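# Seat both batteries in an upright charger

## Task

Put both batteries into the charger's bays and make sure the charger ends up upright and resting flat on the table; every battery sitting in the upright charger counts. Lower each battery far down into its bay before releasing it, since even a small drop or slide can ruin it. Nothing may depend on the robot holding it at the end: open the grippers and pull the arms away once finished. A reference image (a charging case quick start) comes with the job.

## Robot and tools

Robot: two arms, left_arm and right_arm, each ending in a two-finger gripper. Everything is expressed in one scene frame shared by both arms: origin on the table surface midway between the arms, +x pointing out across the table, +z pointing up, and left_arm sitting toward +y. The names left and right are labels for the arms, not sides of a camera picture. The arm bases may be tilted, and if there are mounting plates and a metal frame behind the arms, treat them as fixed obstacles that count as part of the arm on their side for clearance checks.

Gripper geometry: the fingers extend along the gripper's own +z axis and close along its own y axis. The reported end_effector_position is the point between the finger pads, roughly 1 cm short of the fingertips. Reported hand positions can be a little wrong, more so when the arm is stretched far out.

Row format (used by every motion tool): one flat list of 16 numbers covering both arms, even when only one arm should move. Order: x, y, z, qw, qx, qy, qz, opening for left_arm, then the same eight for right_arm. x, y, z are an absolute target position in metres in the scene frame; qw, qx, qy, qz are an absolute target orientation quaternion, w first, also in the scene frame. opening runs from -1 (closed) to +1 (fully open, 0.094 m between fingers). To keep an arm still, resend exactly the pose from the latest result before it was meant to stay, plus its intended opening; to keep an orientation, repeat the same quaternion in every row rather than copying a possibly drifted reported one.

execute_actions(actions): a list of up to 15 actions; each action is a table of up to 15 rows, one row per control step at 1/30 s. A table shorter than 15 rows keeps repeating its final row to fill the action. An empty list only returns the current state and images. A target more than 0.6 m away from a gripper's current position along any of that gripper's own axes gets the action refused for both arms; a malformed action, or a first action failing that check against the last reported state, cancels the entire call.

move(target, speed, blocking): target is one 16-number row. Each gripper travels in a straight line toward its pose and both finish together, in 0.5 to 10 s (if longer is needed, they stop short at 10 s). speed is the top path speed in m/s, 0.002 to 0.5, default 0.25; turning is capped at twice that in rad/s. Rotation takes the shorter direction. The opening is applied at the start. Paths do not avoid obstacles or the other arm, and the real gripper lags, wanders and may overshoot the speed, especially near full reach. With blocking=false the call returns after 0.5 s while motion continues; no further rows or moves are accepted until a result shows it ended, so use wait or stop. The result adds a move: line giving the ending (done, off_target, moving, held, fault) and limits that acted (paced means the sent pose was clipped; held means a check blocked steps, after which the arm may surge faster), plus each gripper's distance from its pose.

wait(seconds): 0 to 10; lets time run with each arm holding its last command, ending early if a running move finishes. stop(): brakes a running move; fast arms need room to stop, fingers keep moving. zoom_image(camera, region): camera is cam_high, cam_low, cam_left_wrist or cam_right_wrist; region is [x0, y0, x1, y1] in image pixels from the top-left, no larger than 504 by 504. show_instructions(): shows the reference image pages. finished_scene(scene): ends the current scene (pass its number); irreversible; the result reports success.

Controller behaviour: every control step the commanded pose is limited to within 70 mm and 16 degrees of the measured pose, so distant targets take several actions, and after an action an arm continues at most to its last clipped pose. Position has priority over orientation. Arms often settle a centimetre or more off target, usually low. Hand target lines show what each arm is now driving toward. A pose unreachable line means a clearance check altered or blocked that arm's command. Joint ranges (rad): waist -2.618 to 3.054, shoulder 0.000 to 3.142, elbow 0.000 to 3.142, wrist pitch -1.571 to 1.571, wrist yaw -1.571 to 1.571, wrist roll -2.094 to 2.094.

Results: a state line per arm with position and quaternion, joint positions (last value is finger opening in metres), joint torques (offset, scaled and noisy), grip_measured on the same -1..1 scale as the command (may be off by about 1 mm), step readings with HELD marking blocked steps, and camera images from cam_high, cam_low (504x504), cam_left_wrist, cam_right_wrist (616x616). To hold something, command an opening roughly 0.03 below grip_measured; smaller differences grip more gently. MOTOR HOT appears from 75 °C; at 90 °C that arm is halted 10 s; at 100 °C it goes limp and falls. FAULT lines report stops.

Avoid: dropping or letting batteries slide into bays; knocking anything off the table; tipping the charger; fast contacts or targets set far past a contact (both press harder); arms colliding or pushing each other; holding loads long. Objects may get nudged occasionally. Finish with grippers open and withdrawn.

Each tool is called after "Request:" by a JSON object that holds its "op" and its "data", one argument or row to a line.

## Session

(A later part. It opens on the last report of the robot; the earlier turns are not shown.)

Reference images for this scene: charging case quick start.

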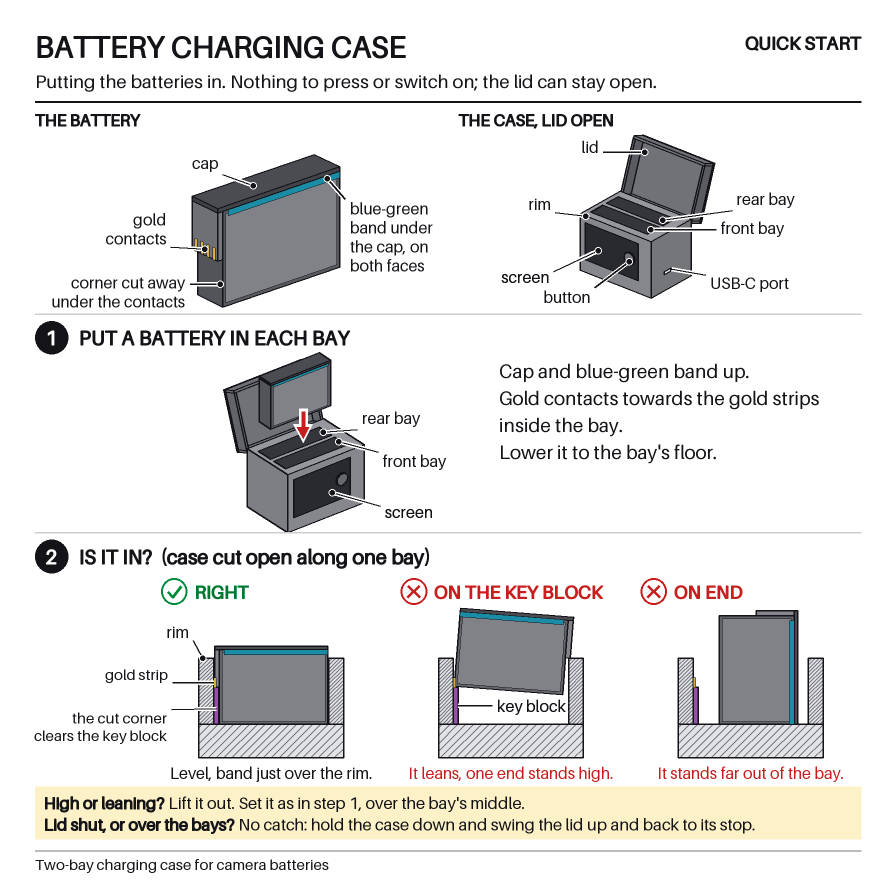

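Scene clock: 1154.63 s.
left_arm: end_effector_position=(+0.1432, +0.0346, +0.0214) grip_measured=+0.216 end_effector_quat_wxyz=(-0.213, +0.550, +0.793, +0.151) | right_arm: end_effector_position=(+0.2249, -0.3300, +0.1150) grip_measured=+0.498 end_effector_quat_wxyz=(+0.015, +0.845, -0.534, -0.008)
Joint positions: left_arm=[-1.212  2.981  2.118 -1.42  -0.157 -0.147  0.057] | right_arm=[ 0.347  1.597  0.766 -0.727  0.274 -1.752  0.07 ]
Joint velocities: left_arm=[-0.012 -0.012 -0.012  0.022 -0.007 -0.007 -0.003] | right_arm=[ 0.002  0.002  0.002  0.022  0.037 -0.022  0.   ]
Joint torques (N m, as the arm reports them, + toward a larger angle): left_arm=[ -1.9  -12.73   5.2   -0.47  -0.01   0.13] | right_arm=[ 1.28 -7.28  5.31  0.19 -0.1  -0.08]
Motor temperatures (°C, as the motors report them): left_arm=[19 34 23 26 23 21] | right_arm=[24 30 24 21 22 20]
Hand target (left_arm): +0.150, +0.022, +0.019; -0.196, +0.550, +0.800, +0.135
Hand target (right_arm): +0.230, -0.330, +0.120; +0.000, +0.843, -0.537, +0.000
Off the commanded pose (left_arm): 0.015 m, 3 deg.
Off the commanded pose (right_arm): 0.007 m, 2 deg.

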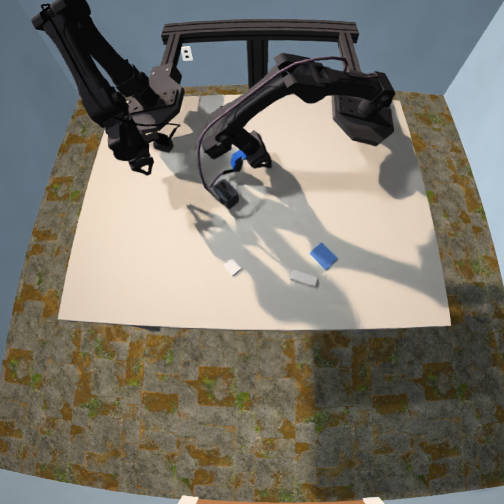

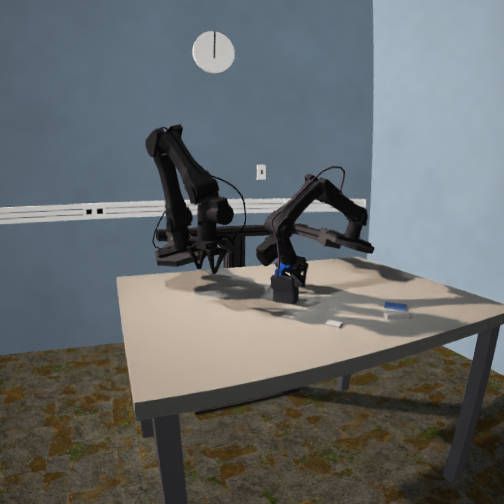

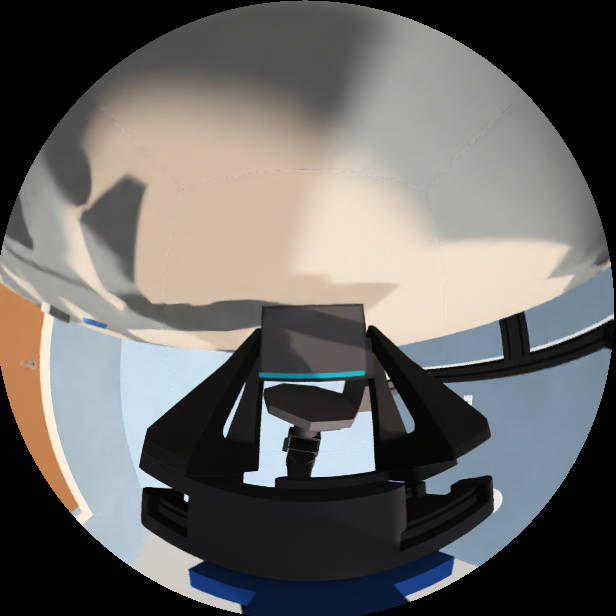

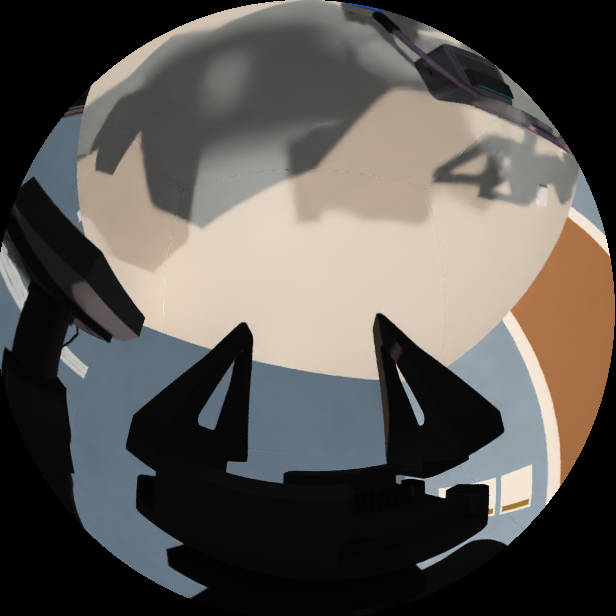

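Request:
{"op": "move", "data": {
  "target": [0.15,0.022,0.008,-0.196,0.550,0.800,0.135,0.18, 0.23,-0.33,0.12,0,0.843,-0.537,0,0.5],
  "speed": 0.02
}}

Scene clock: 1178.47 s.
left_arm: end_effector_position=(+0.1431, +0.0347, +0.0209) grip_measured=+0.216 end_effector_quat_wxyz=(-0.215, +0.550, +0.792, +0.153) | right_arm: end_effector_position=(+0.2249, -0.3300, +0.1150) grip_measured=+0.498 end_effector_quat_wxyz=(+0.015, +0.845, -0.534, -0.008)
Joint positions: left_arm=[-1.212  2.987  2.127 -1.428 -0.157 -0.147  0.057] | right_arm=[ 0.347  1.597  0.766 -0.727  0.274 -1.752  0.07 ]
Joint velocities: left_arm=[ 0.007 -0.007  0.002 -0.007 -0.022  0.037 -0.001] | right_arm=[ 0.012 -0.017 -0.017  0.022 -0.081 -0.066 -0.001]
Joint torques (N m, as the arm reports them, + toward a larger angle): left_arm=[ -1.55 -11.4    4.76  -0.21  -0.04   0.12] | right_arm=[ 1.21 -7.26  5.3   0.18 -0.05 -0.11]
Motor temperatures (°C, as the motors report them): left_arm=[19 34 23 25 23 21] | right_arm=[24 30 24 21 22 20]
Hand target (left_arm): +0.150, +0.023, +0.009; -0.196, +0.550, +0.800, +0.135
Hand target (right_arm): +0.230, -0.330, +0.120; +0.000, +0.843, -0.537, +0.000
Off the commanded pose (left_arm): 0.019 m, 3 deg.
Off the commanded pose (right_arm): 0.007 m, 2 deg.
move: off_target (left_arm)

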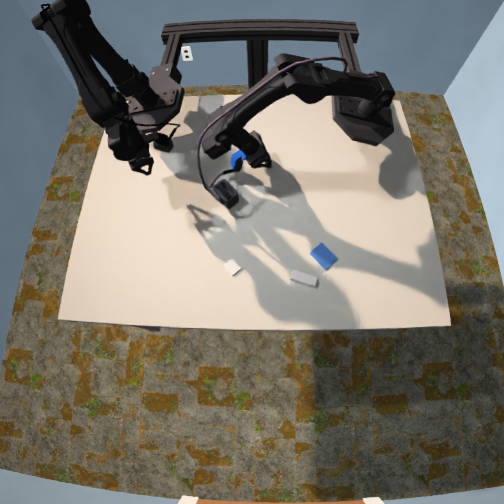

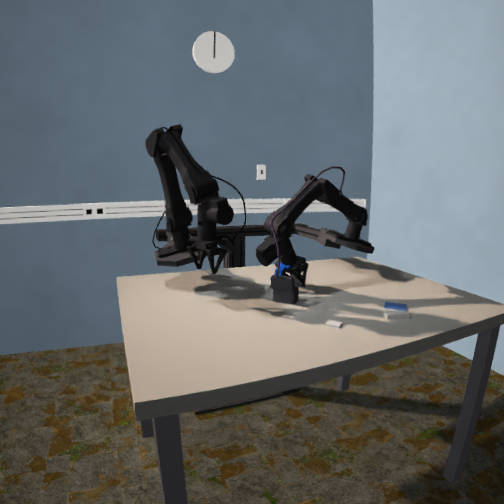

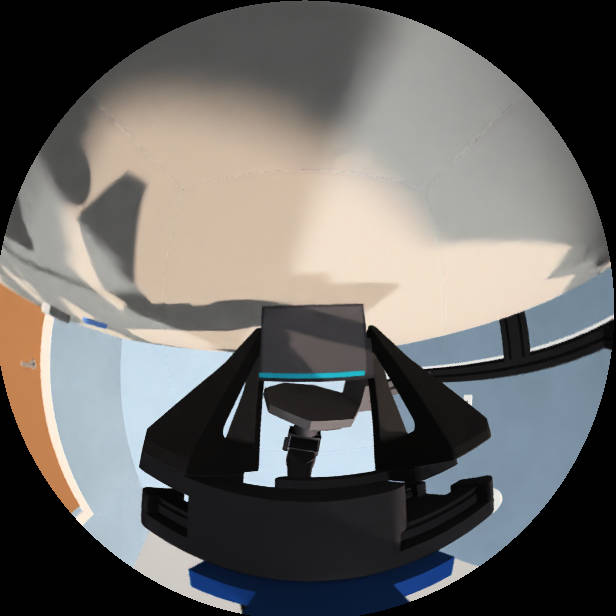

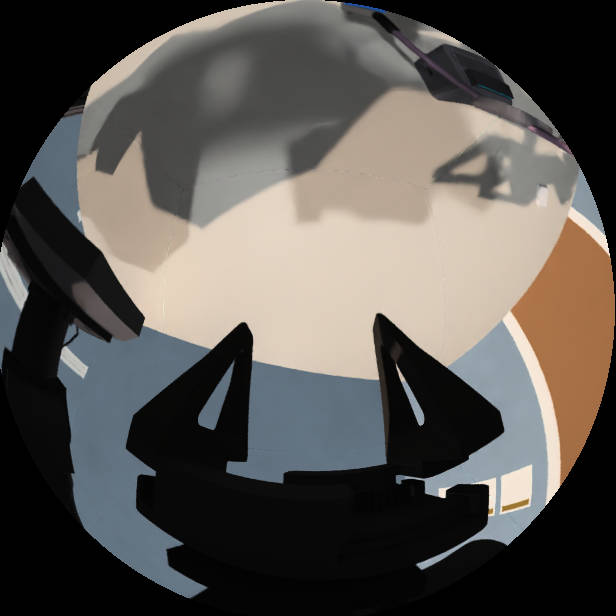

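Request:
{"op": "move", "data": {
  "target": [0.15,0.022,0.018,-0.196,0.550,0.800,0.135,0.23, 0.23,-0.33,0.12,0,0.843,-0.537,0,0.5],
  "speed": 0.02
}}

Request:
{"op": "move", "data": {
  "target": [0.15,0.022,0.018,-0.196,0.550,0.800,0.135,0.3, 0.23,-0.33,0.12,0,0.843,-0.537,0,0.5],
  "speed": 0.02
}}

Scene clock: 1186.53 s.
left_arm: end_effector_position=(+0.1430, +0.0352, +0.0212) grip_measured=+0.235 end_effector_quat_wxyz=(-0.216, +0.550, +0.792, +0.153) | right_arm: end_effector_position=(+0.2249, -0.3300, +0.1150) grip_measured=+0.498 end_effector_quat_wxyz=(+0.015, +0.845, -0.534, -0.008)
Joint positions: left_arm=[-1.212  2.987  2.127 -1.43  -0.157 -0.147  0.058] | right_arm=[ 0.347  1.597  0.766 -0.727  0.274 -1.752  0.07 ]
Joint velocities: left_arm=[ 0.002  0.002  0.007  0.022  0.037 -0.066 -0.001] | right_arm=[ 0.017  0.002 -0.012  0.007 -0.022 -0.066  0.   ]
Joint torques (N m, as the arm reports them, + toward a larger angle): left_arm=[ -1.9  -13.11   4.69  -0.36  -0.01   0.08] | right_arm=[ 1.14 -7.25  5.26  0.22 -0.1  -0.08]
Motor temperatures (°C, as the motors report them): left_arm=[19 34 23 24 23 21] | right_arm=[23 30 24 21 22 20]
Hand target (left_arm): +0.150, +0.022, +0.019; -0.196, +0.550, +0.800, +0.135
Hand target (right_arm): +0.230, -0.330, +0.120; +0.000, +0.843, -0.537, +0.000
Off the commanded pose (left_arm): 0.015 m, 3 deg.
Off the commanded pose (right_arm): 0.007 m, 2 deg.
move: off_target (left_arm)

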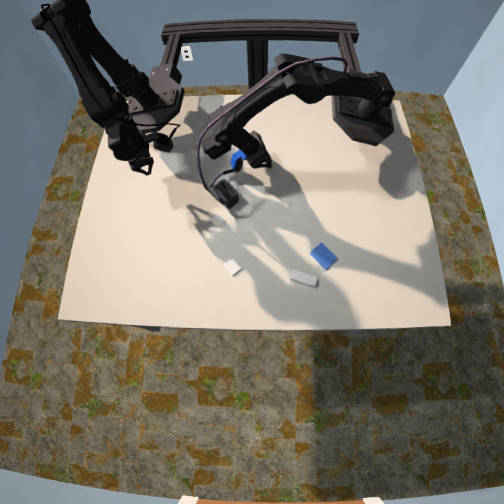

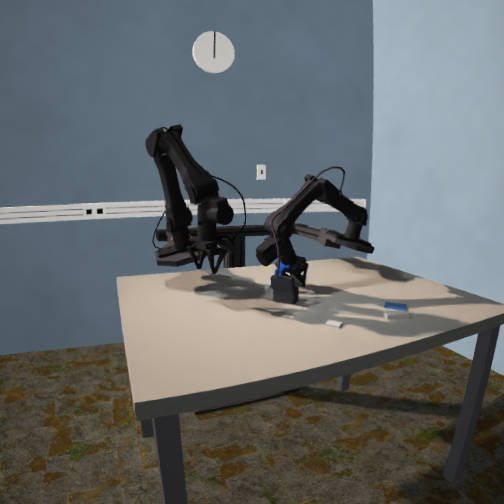

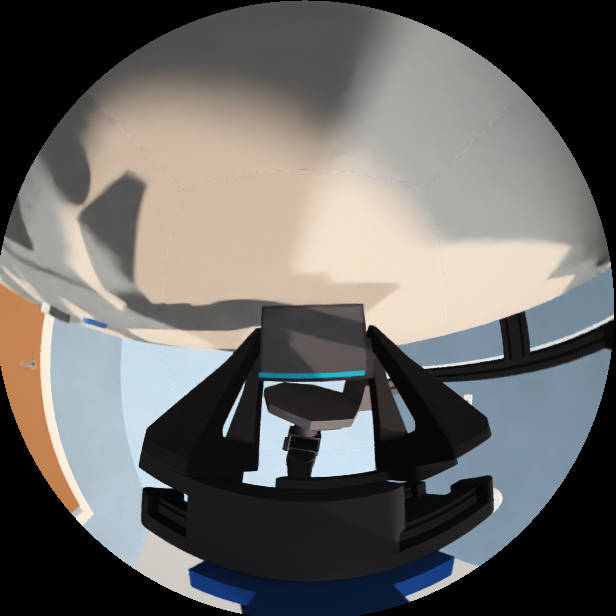

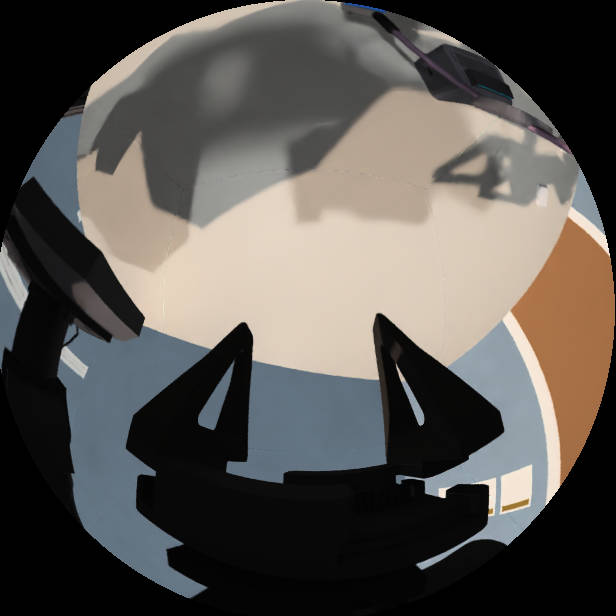

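Scene clock: 1188.17 s.
left_arm: end_effector_position=(+0.1437, +0.0303, +0.0171) grip_measured=+0.298 end_effector_quat_wxyz=(-0.208, +0.551, +0.795, +0.146) | right_arm: end_effector_position=(+0.2249, -0.3300, +0.1150) grip_measured=+0.498 end_effector_quat_wxyz=(+0.015, +0.845, -0.534, -0.008)
Joint positions: left_arm=[-1.212  2.99   2.127 -1.404 -0.157 -0.145  0.061] | right_arm=[ 0.347  1.597  0.766 -0.727  0.274 -1.752  0.07 ]
Joint velocities: left_arm=[-0.012 -0.007  0.002 -0.037  0.007  0.007 -0.   ] | right_arm=[-0.027 -0.002 -0.002 -0.007  0.051  0.066 -0.   ]
Joint torques (N m, as the arm reports them, + toward a larger angle): left_arm=[ -2.03 -13.24   4.7   -0.58  -0.01   0.04] | right_arm=[ 1.15 -7.22  5.26  0.21 -0.06 -0.06]
Motor temperatures (°C, as the motors report them): left_arm=[19 34 23 24 23 21] | right_arm=[23 30 24 21 22 20]
Hand target (left_arm): +0.150, +0.022, +0.018; -0.196, +0.550, +0.800, +0.135
Hand target (right_arm): +0.230, -0.330, +0.120; +0.000, +0.843, -0.537, +0.000
Off the commanded pose (left_arm): 0.010 m, 2 deg.
Off the commanded pose (right_arm): 0.007 m, 2 deg.
move: done

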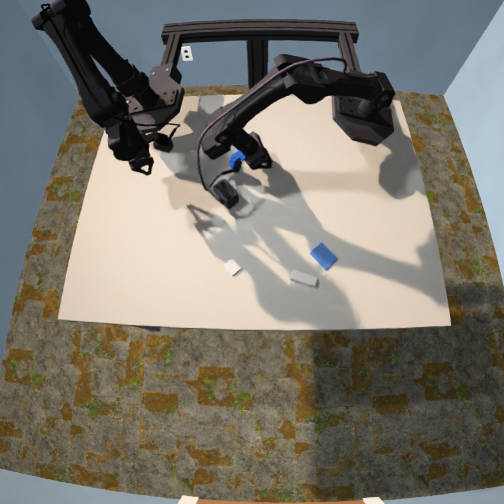

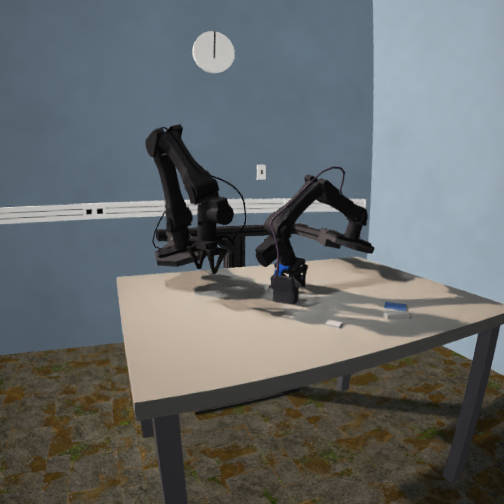

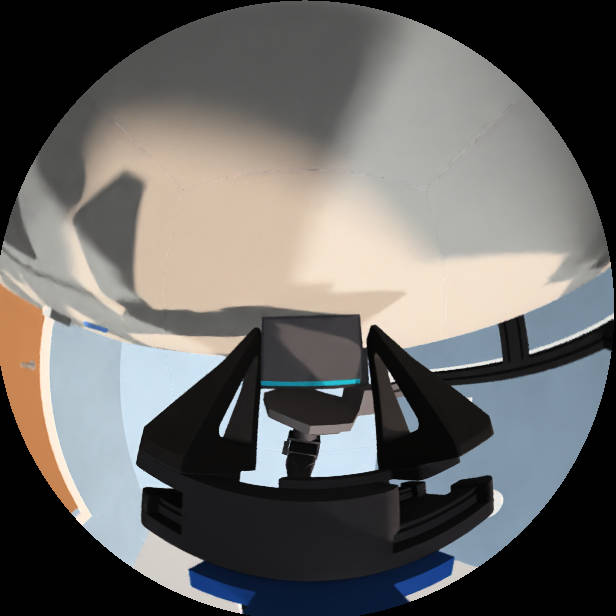

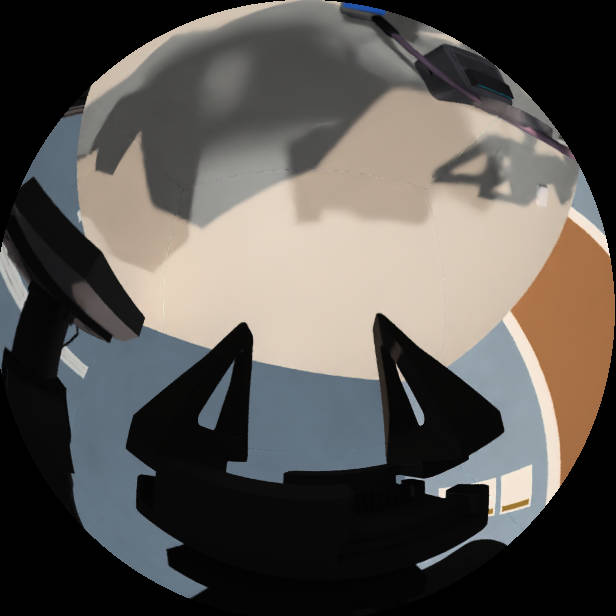

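Request:
{"op": "move", "data": {
  "target": [0.15,0.024,0.018,-0.196,0.550,0.800,0.135,0.55, 0.23,-0.33,0.12,0,0.843,-0.537,0,0.5],
  "speed": 0.05
}}

Request:
{"op": "move", "data": {
  "target": [0.15,0.035,0.095,-0.196,0.550,0.800,0.135,0.55, 0.23,-0.33,0.12,0,0.843,-0.537,0,0.5],
  "speed": 0.1
}}

Request:
{"op": "move", "data": {
  "target": [0.24,0.24,0.10,0,0.5,0.866,0,0.55, 0.20,-0.20,0.13,0,0.843,-0.537,0,0.5],
  "speed": 0.3
}}

Scene clock: 1193.07 s.
left_arm: end_effector_position=(+0.1460, +0.0291, +0.0155) grip_measured=+0.548 end_effector_quat_wxyz=(-0.206, +0.549, +0.798, +0.142) | right_arm: end_effector_position=(+0.2249, -0.3300, +0.1150) grip_measured=+0.498 end_effector_quat_wxyz=(+0.015, +0.845, -0.534, -0.008)
Joint positions: left_arm=[-1.205  2.99   2.127 -1.395 -0.157 -0.143  0.073] | right_arm=[ 0.347  1.597  0.766 -0.727  0.274 -1.752  0.07 ]
Joint velocities: left_arm=[ 0.002  0.002  0.002 -0.037 -0.037  0.022  0.   ] | right_arm=[-0.007  0.017  0.012  0.037  0.022 -0.022 -0.   ]
Joint torques (N m, as the arm reports them, + toward a larger angle): left_arm=[ -2.32 -14.04   3.64  -0.54   0.01   0.1 ] | right_arm=[ 1.1  -7.26  5.13  0.21 -0.07 -0.1 ]
Motor temperatures (°C, as the motors report them): left_arm=[19 34 23 24 23 21] | right_arm=[23 30 24 21 22 20]
Hand target (left_arm): +0.150, +0.024, +0.018; -0.196, +0.550, +0.800, +0.135
Hand target (right_arm): +0.230, -0.330, +0.120; +0.000, +0.843, -0.537, +0.000
Off the commanded pose (left_arm): 0.007 m, 1 deg.
Off the commanded pose (right_arm): 0.007 m, 2 deg.
move: done

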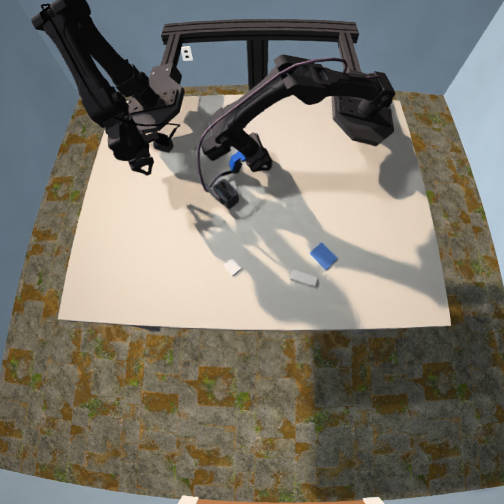

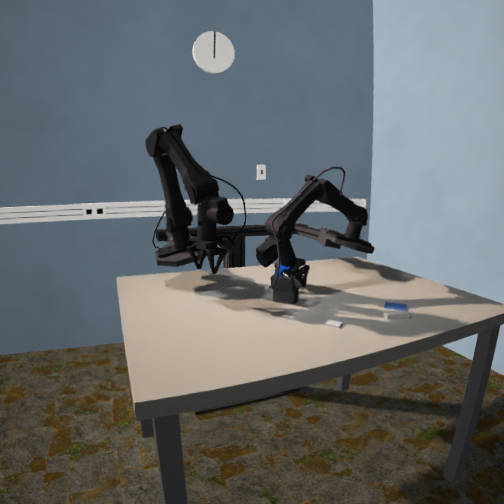

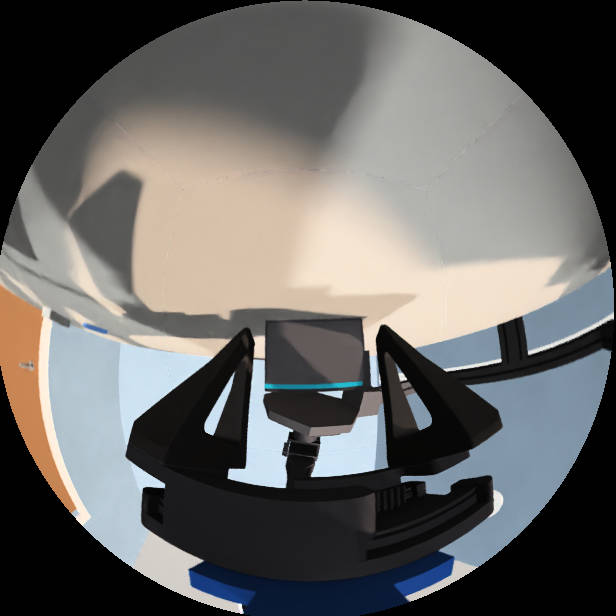

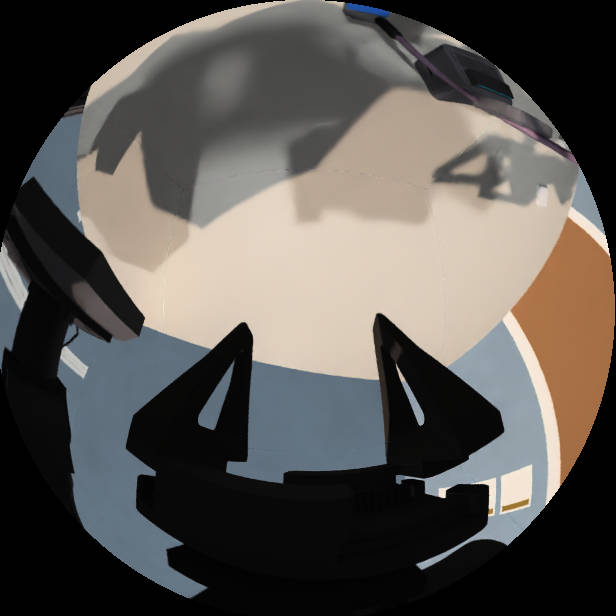

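Scene clock: 1194.30 s.
left_arm: end_effector_position=(+0.1559, +0.0336, +0.0848) grip_measured=+0.548 end_effector_quat_wxyz=(-0.196, +0.547, +0.803, +0.135) | right_arm: end_effector_position=(+0.2249, -0.3300, +0.1150) grip_measured=+0.498 end_effector_quat_wxyz=(+0.015, +0.845, -0.534, -0.008)
Joint positions: left_arm=[-1.213  2.813  2.08  -1.5   -0.152 -0.154  0.073] | right_arm=[ 0.347  1.597  0.766 -0.727  0.274 -1.752  0.07 ]
Joint velocities: left_arm=[-0.017  0.012  0.002  0.081  0.051  0.007 -0.   ] | right_arm=[-0.002  0.002 -0.002  0.051  0.022 -0.081 -0.001]
Joint torques (N m, as the arm reports them, + toward a larger angle): left_arm=[ -3.97 -15.03   2.89  -0.71   0.06  -0.04] | right_arm=[ 1.2  -7.35  5.13  0.17 -0.08 -0.1 ]
Motor temperatures (°C, as the motors report them): left_arm=[19 35 23 24 23 21] | right_arm=[23 29 24 21 22 20]
Hand target (left_arm): +0.150, +0.034, +0.095; -0.196, +0.550, +0.800, +0.135
Hand target (right_arm): +0.230, -0.330, +0.120; +0.000, +0.843, -0.537, +0.000
Off the commanded pose (left_arm): 0.012 m, 0 deg.
Off the commanded pose (right_arm): 0.007 m, 2 deg.
move: off_target (left_arm)

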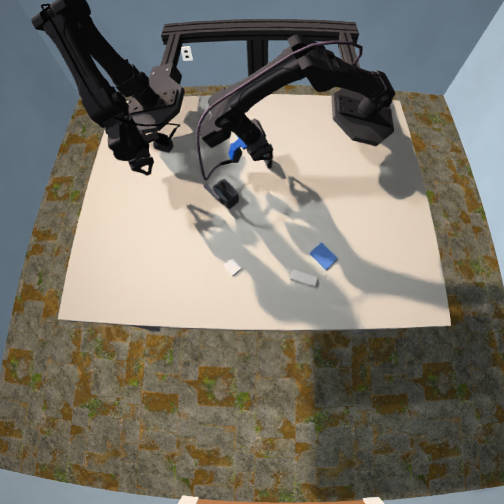

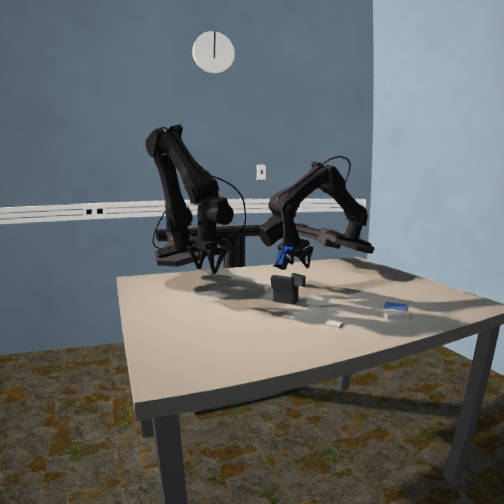

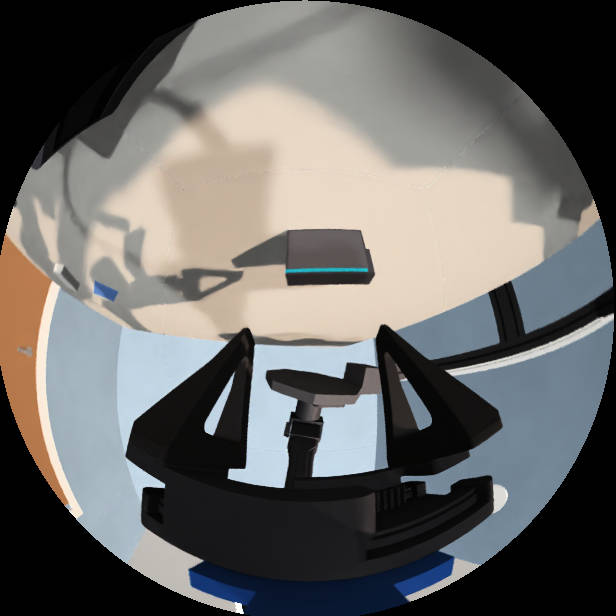

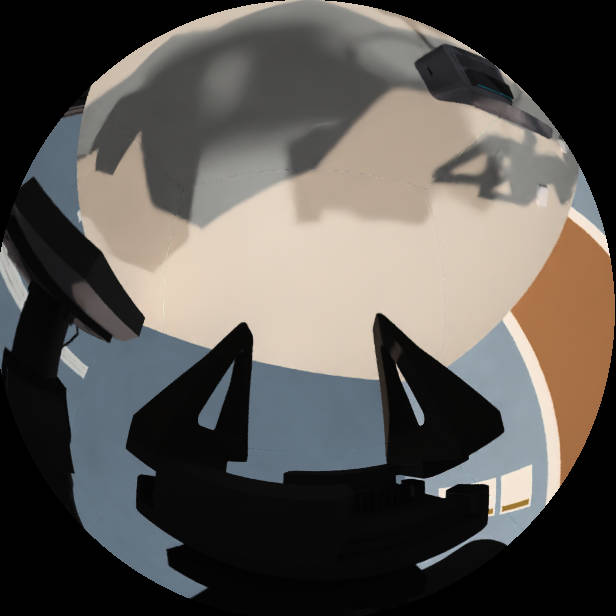

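Scene clock: 1195.90 s.
left_arm: end_effector_position=(+0.2438, +0.2404, +0.1017) grip_measured=+0.548 end_effector_quat_wxyz=(-0.012, +0.500, +0.866, +0.005) | right_arm: end_effector_position=(+0.1981, -0.2103, +0.1244) grip_measured=+0.498 end_effector_quat_wxyz=(+0.009, +0.843, -0.538, +0.008)
Joint positions: left_arm=[-0.663  1.771  0.79  -0.659 -0.271  0.34   0.073] | right_arm=[ 0.827  1.794  0.875 -0.751  0.276 -1.253  0.07 ]
Joint velocities: left_arm=[ 0.022  0.002  0.002 -0.051 -0.022 -0.037 -0.   ] | right_arm=[-0.007 -0.012 -0.017  0.007  0.051 -0.007 -0.001]
Joint torques (N m, as the arm reports them, + toward a larger angle): left_arm=[-1.36 -7.54  2.66  0.25  0.06  0.07] | right_arm=[ 2.86 -5.31  8.61 -0.04 -0.08  0.05]
Motor temperatures (°C, as the motors report them): left_arm=[19 34 23 24 23 21] | right_arm=[24 29 24 21 22 20]
Hand target (left_arm): +0.245, +0.239, +0.103; -0.002, +0.499, +0.867, -0.002
Hand target (right_arm): +0.201, -0.203, +0.130; +0.004, +0.843, -0.537, +0.005
Off the commanded pose (left_arm): 0.004 m, 1 deg.
Off the commanded pose (right_arm): 0.012 m, 1 deg.
move: off_target (right_arm)

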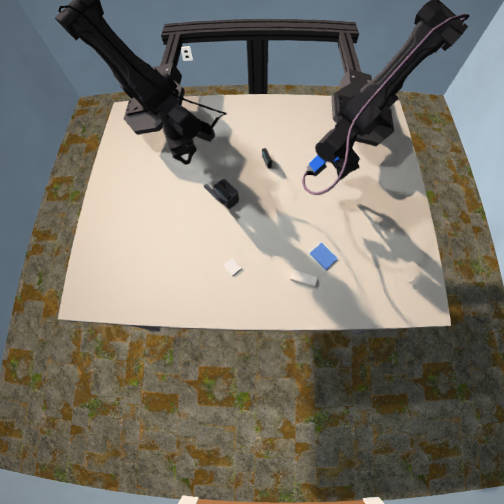

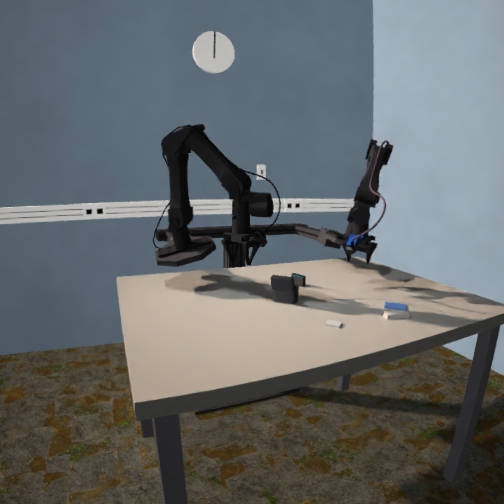

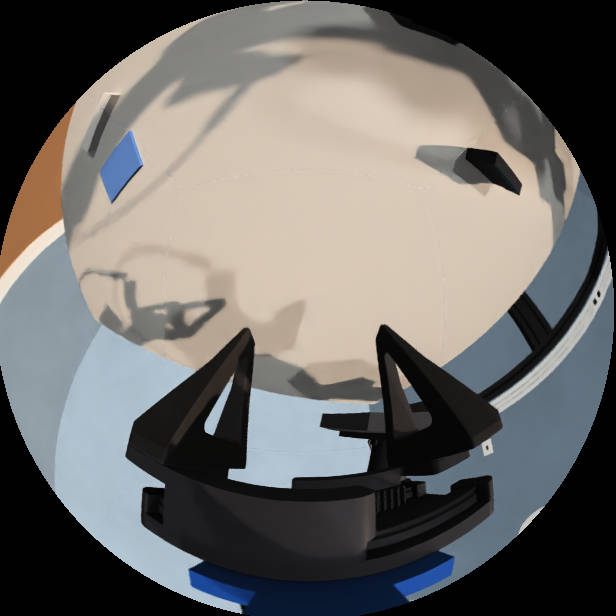

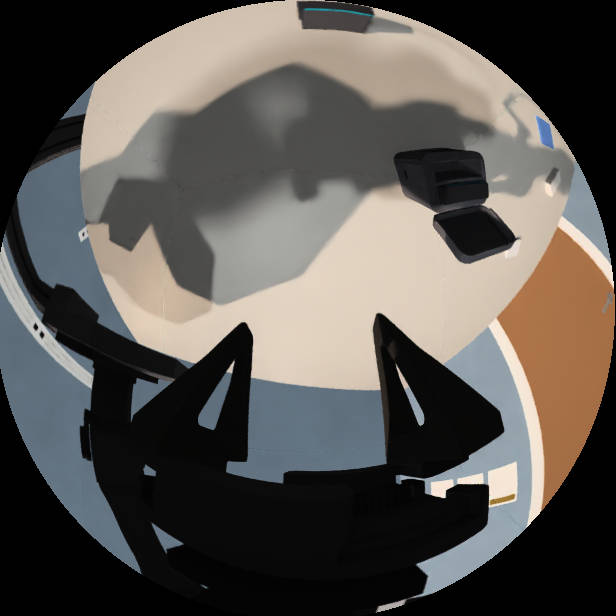

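Request:
{"op": "move", "data": {
  "target": [0.24,0.26,0.10,0,0.5,0.866,0,0.55, 0.152,0.028,0.115,0,0.843,-0.537,0,0.5],
  "speed": 0.25
}}

Request:
{"op": "zoom_image", "data": {
  "camera": "cam_right_wrist",
  "region": [180,130,440,350]
}}

Scene clock: 1200.10 s.
left_arm: end_effector_position=(+0.2381, +0.2599, +0.0980) grip_measured=+0.548 end_effector_quat_wxyz=(-0.012, +0.503, +0.864, +0.003) | right_arm: end_effector_position=(+0.1544, +0.0181, +0.1054) grip_measured=+0.498 end_effector_quat_wxyz=(+0.009, +0.845, -0.535, +0.012)
Joint positions: left_arm=[-0.61   1.71   0.716 -0.63  -0.271  0.403  0.073] | right_arm=[ 1.28   2.503  1.682 -0.962  0.213 -0.797  0.07 ]
Joint velocities: left_arm=[ 0.007 -0.007 -0.007 -0.022  0.007 -0.037 -0.   ] | right_arm=[-0.012 -0.012 -0.007 -0.022  0.037 -0.066 -0.001]
Joint torques (N m, as the arm reports them, + toward a larger angle): left_arm=[-0.98 -7.27  2.61  0.21  0.01  0.08] | right_arm=[  3.04 -11.33   9.23  -0.03  -0.08   0.05]
Motor temperatures (°C, as the motors report them): left_arm=[19 34 23 24 23 21] | right_arm=[24 29 24 21 22 20]
Hand target (left_arm): +0.240, +0.260, +0.100; -0.000, +0.500, +0.866, +0.000
Hand target (right_arm): +0.154, +0.026, +0.114; +0.001, +0.843, -0.538, +0.006
Off the commanded pose (left_arm): 0.003 m, 1 deg.
Off the commanded pose (right_arm): 0.014 m, 2 deg.
move: off_target (right_arm)

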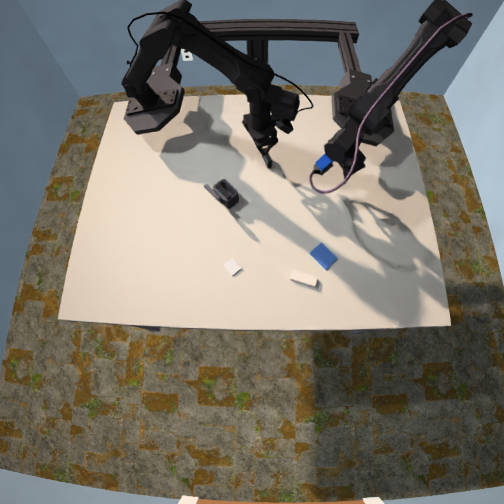

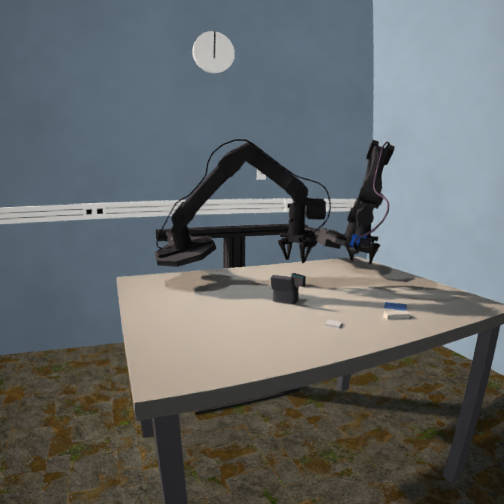

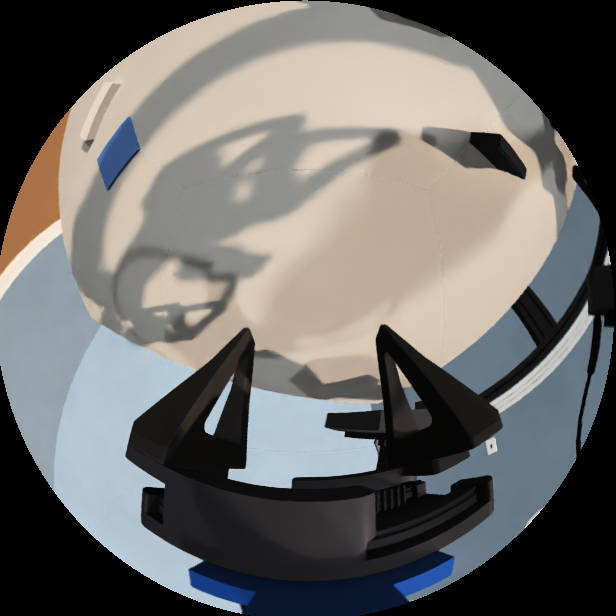

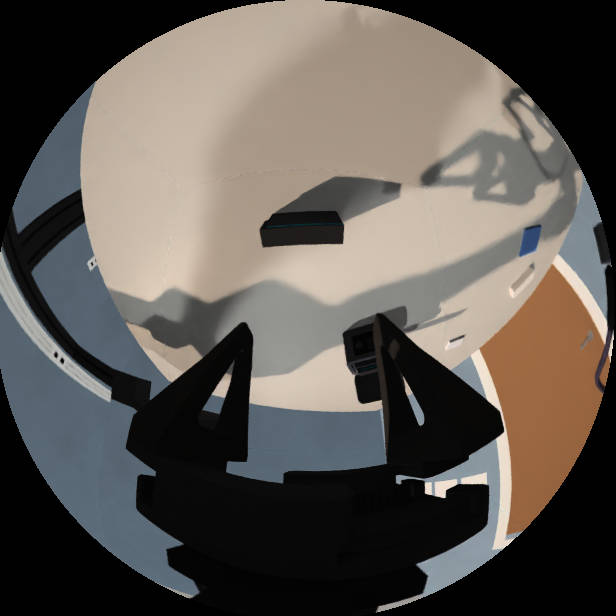

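Region (180, 130, 440, 350) of cam_right_wrist's 616x616 image, scaled by 1.938, with more detail than that image has; it fills the top 426 rows of this view, and the rest is white.

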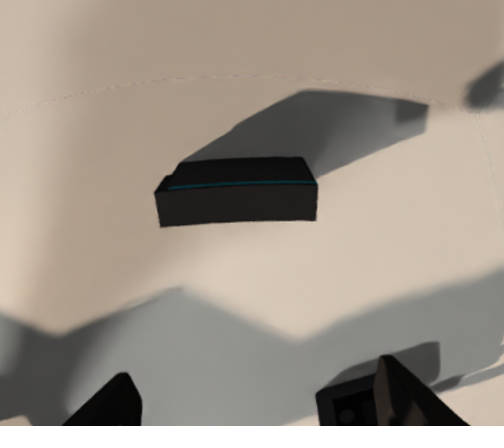

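Request:
{"op": "move", "data": {
  "target": [0.24,0.26,0.10,0,0.5,0.866,0,0.55, 0.150,0.034,0.075,0,0.843,-0.537,0,0.5],
  "speed": 0.06
}}

Scene clock: 1204.00 s.
left_arm: end_effector_position=(+0.2382, +0.2598, +0.0980) grip_measured=+0.548 end_effector_quat_wxyz=(-0.011, +0.503, +0.864, +0.003) | right_arm: end_effector_position=(+0.1483, +0.0244, +0.0718) grip_measured=+0.498 end_effector_quat_wxyz=(+0.015, +0.845, -0.535, +0.010)
Joint positions: left_arm=[-0.61   1.71   0.716 -0.629 -0.271  0.404  0.073] | right_arm=[ 1.28   2.586  1.683 -0.892  0.205 -0.796  0.07 ]
Joint velocities: left_arm=[-0.002  0.007  0.002  0.066 -0.007  0.007 -0.   ] | right_arm=[ 0.017  0.012  0.007  0.037 -0.037 -0.022 -0.   ]
Joint torques (N m, as the arm reports them, + toward a larger angle): left_arm=[-1.06 -7.29  2.69  0.24 -0.01  0.06] | right_arm=[  2.52 -11.94   6.82   0.28  -0.13  -0.03]
Motor temperatures (°C, as the motors report them): left_arm=[19 33 23 24 23 21] | right_arm=[24 30 25 21 22 20]
Hand target (left_arm): +0.240, +0.260, +0.100; -0.000, +0.500, +0.866, -0.000
Hand target (right_arm): +0.150, +0.034, +0.075; +0.000, +0.843, -0.537, +0.000
Off the commanded pose (left_arm): 0.003 m, 1 deg.
Off the commanded pose (right_arm): 0.010 m, 2 deg.
move: done

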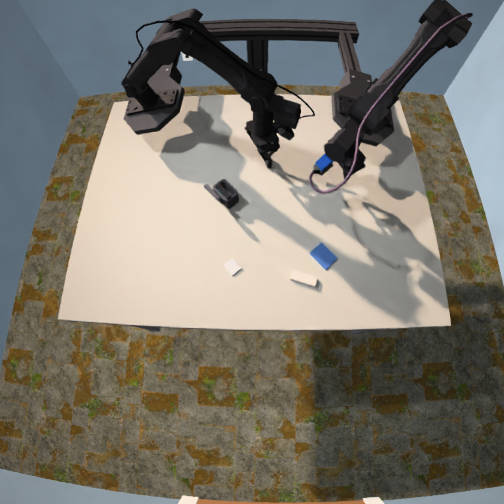

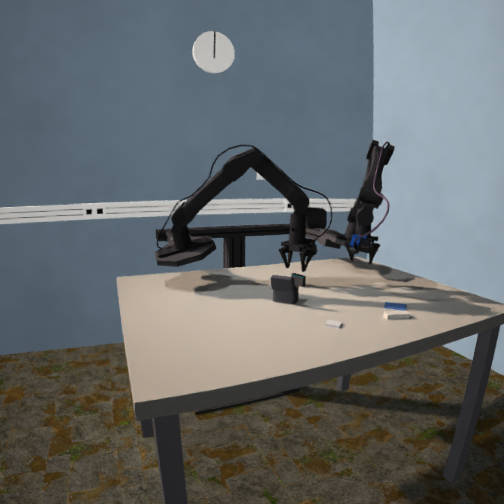

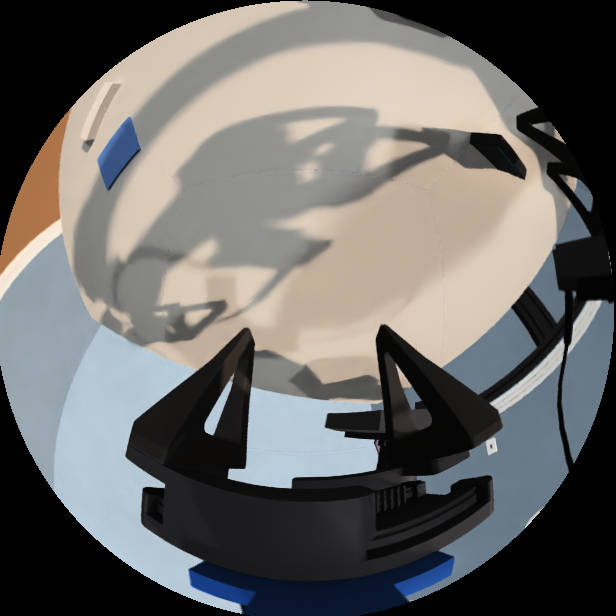

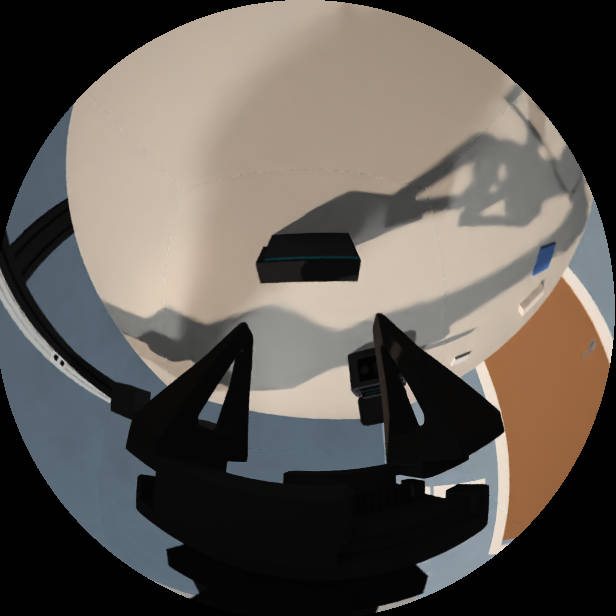

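Request:
{"op": "move", "data": {
  "target": [0.24,0.26,0.10,0,0.5,0.866,0,0.55, 0.144,0.047,0.052,0,0.843,-0.537,0,0.5],
  "speed": 0.04
}}

Scene clock: 1222.43 s.
left_arm: end_effector_position=(+0.2383, +0.2597, +0.0980) grip_measured=+0.548 end_effector_quat_wxyz=(-0.011, +0.503, +0.864, +0.003) | right_arm: end_effector_position=(+0.1437, +0.0283, +0.0446) grip_measured=+0.498 end_effector_quat_wxyz=(+0.025, +0.845, -0.535, +0.011)
Joint positions: left_arm=[-0.61   1.71   0.716 -0.629 -0.271  0.404  0.073] | right_arm=[ 1.28   2.665  1.707 -0.857  0.202 -0.792  0.07 ]
Joint velocities: left_arm=[ 0.007  0.007  0.002  0.081 -0.066 -0.051  0.001] | right_arm=[-0.022 -0.007  0.012  0.022  0.007 -0.022  0.   ]
Joint torques (N m, as the arm reports them, + toward a larger angle): left_arm=[-1.02 -7.23  2.63  0.26  0.02  0.08] | right_arm=[  3.8  -11.98   8.79   0.26  -0.1    0.07]
Motor temperatures (°C, as the motors report them): left_arm=[19 32 22 23 23 21] | right_arm=[24 32 25 21 22 20]
Hand target (left_arm): +0.240, +0.260, +0.100; -0.000, +0.500, +0.866, -0.000
Hand target (right_arm): +0.144, +0.046, +0.052; -0.000, +0.844, -0.537, -0.000
Off the commanded pose (left_arm): 0.003 m, 1 deg.
Off the commanded pose (right_arm): 0.020 m, 3 deg.
move: off_target (right_arm)

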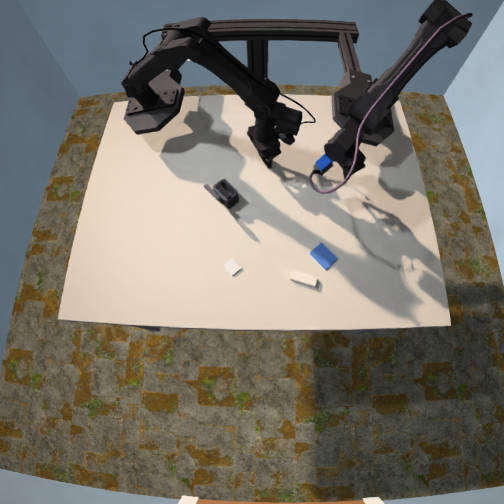

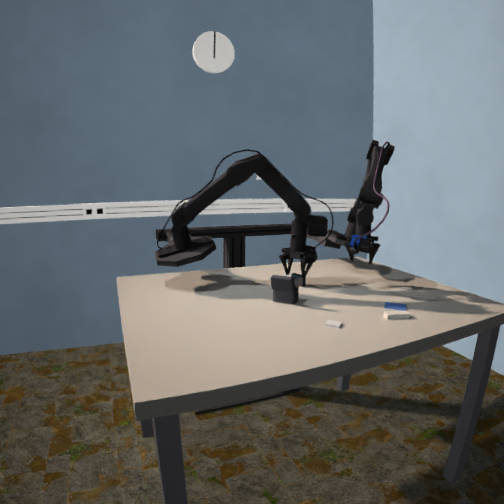

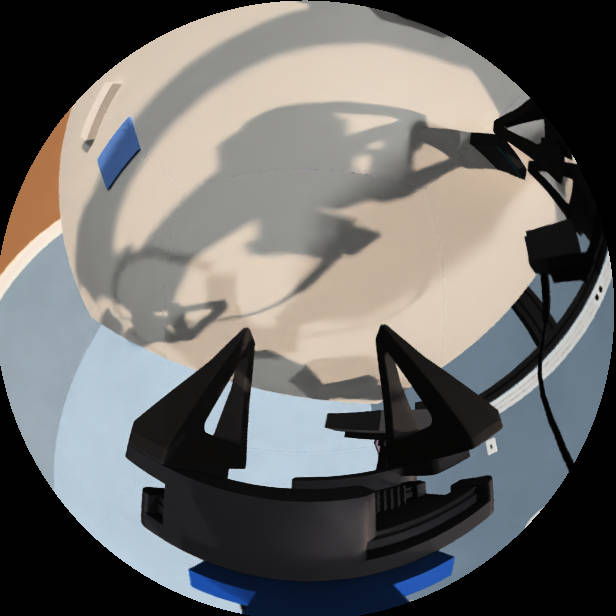

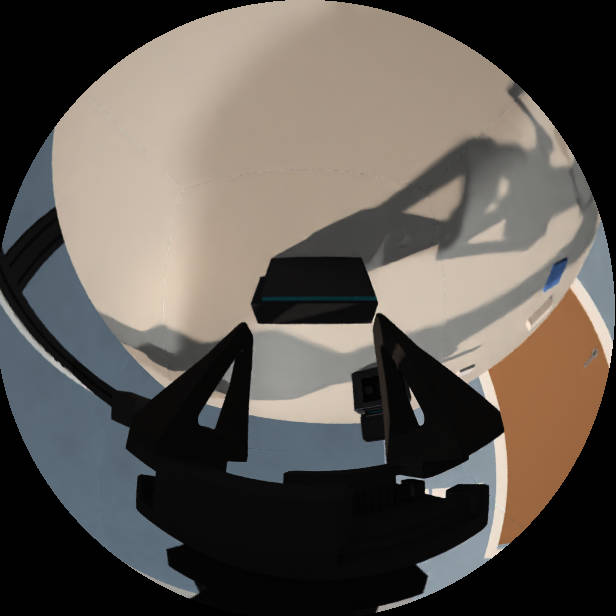

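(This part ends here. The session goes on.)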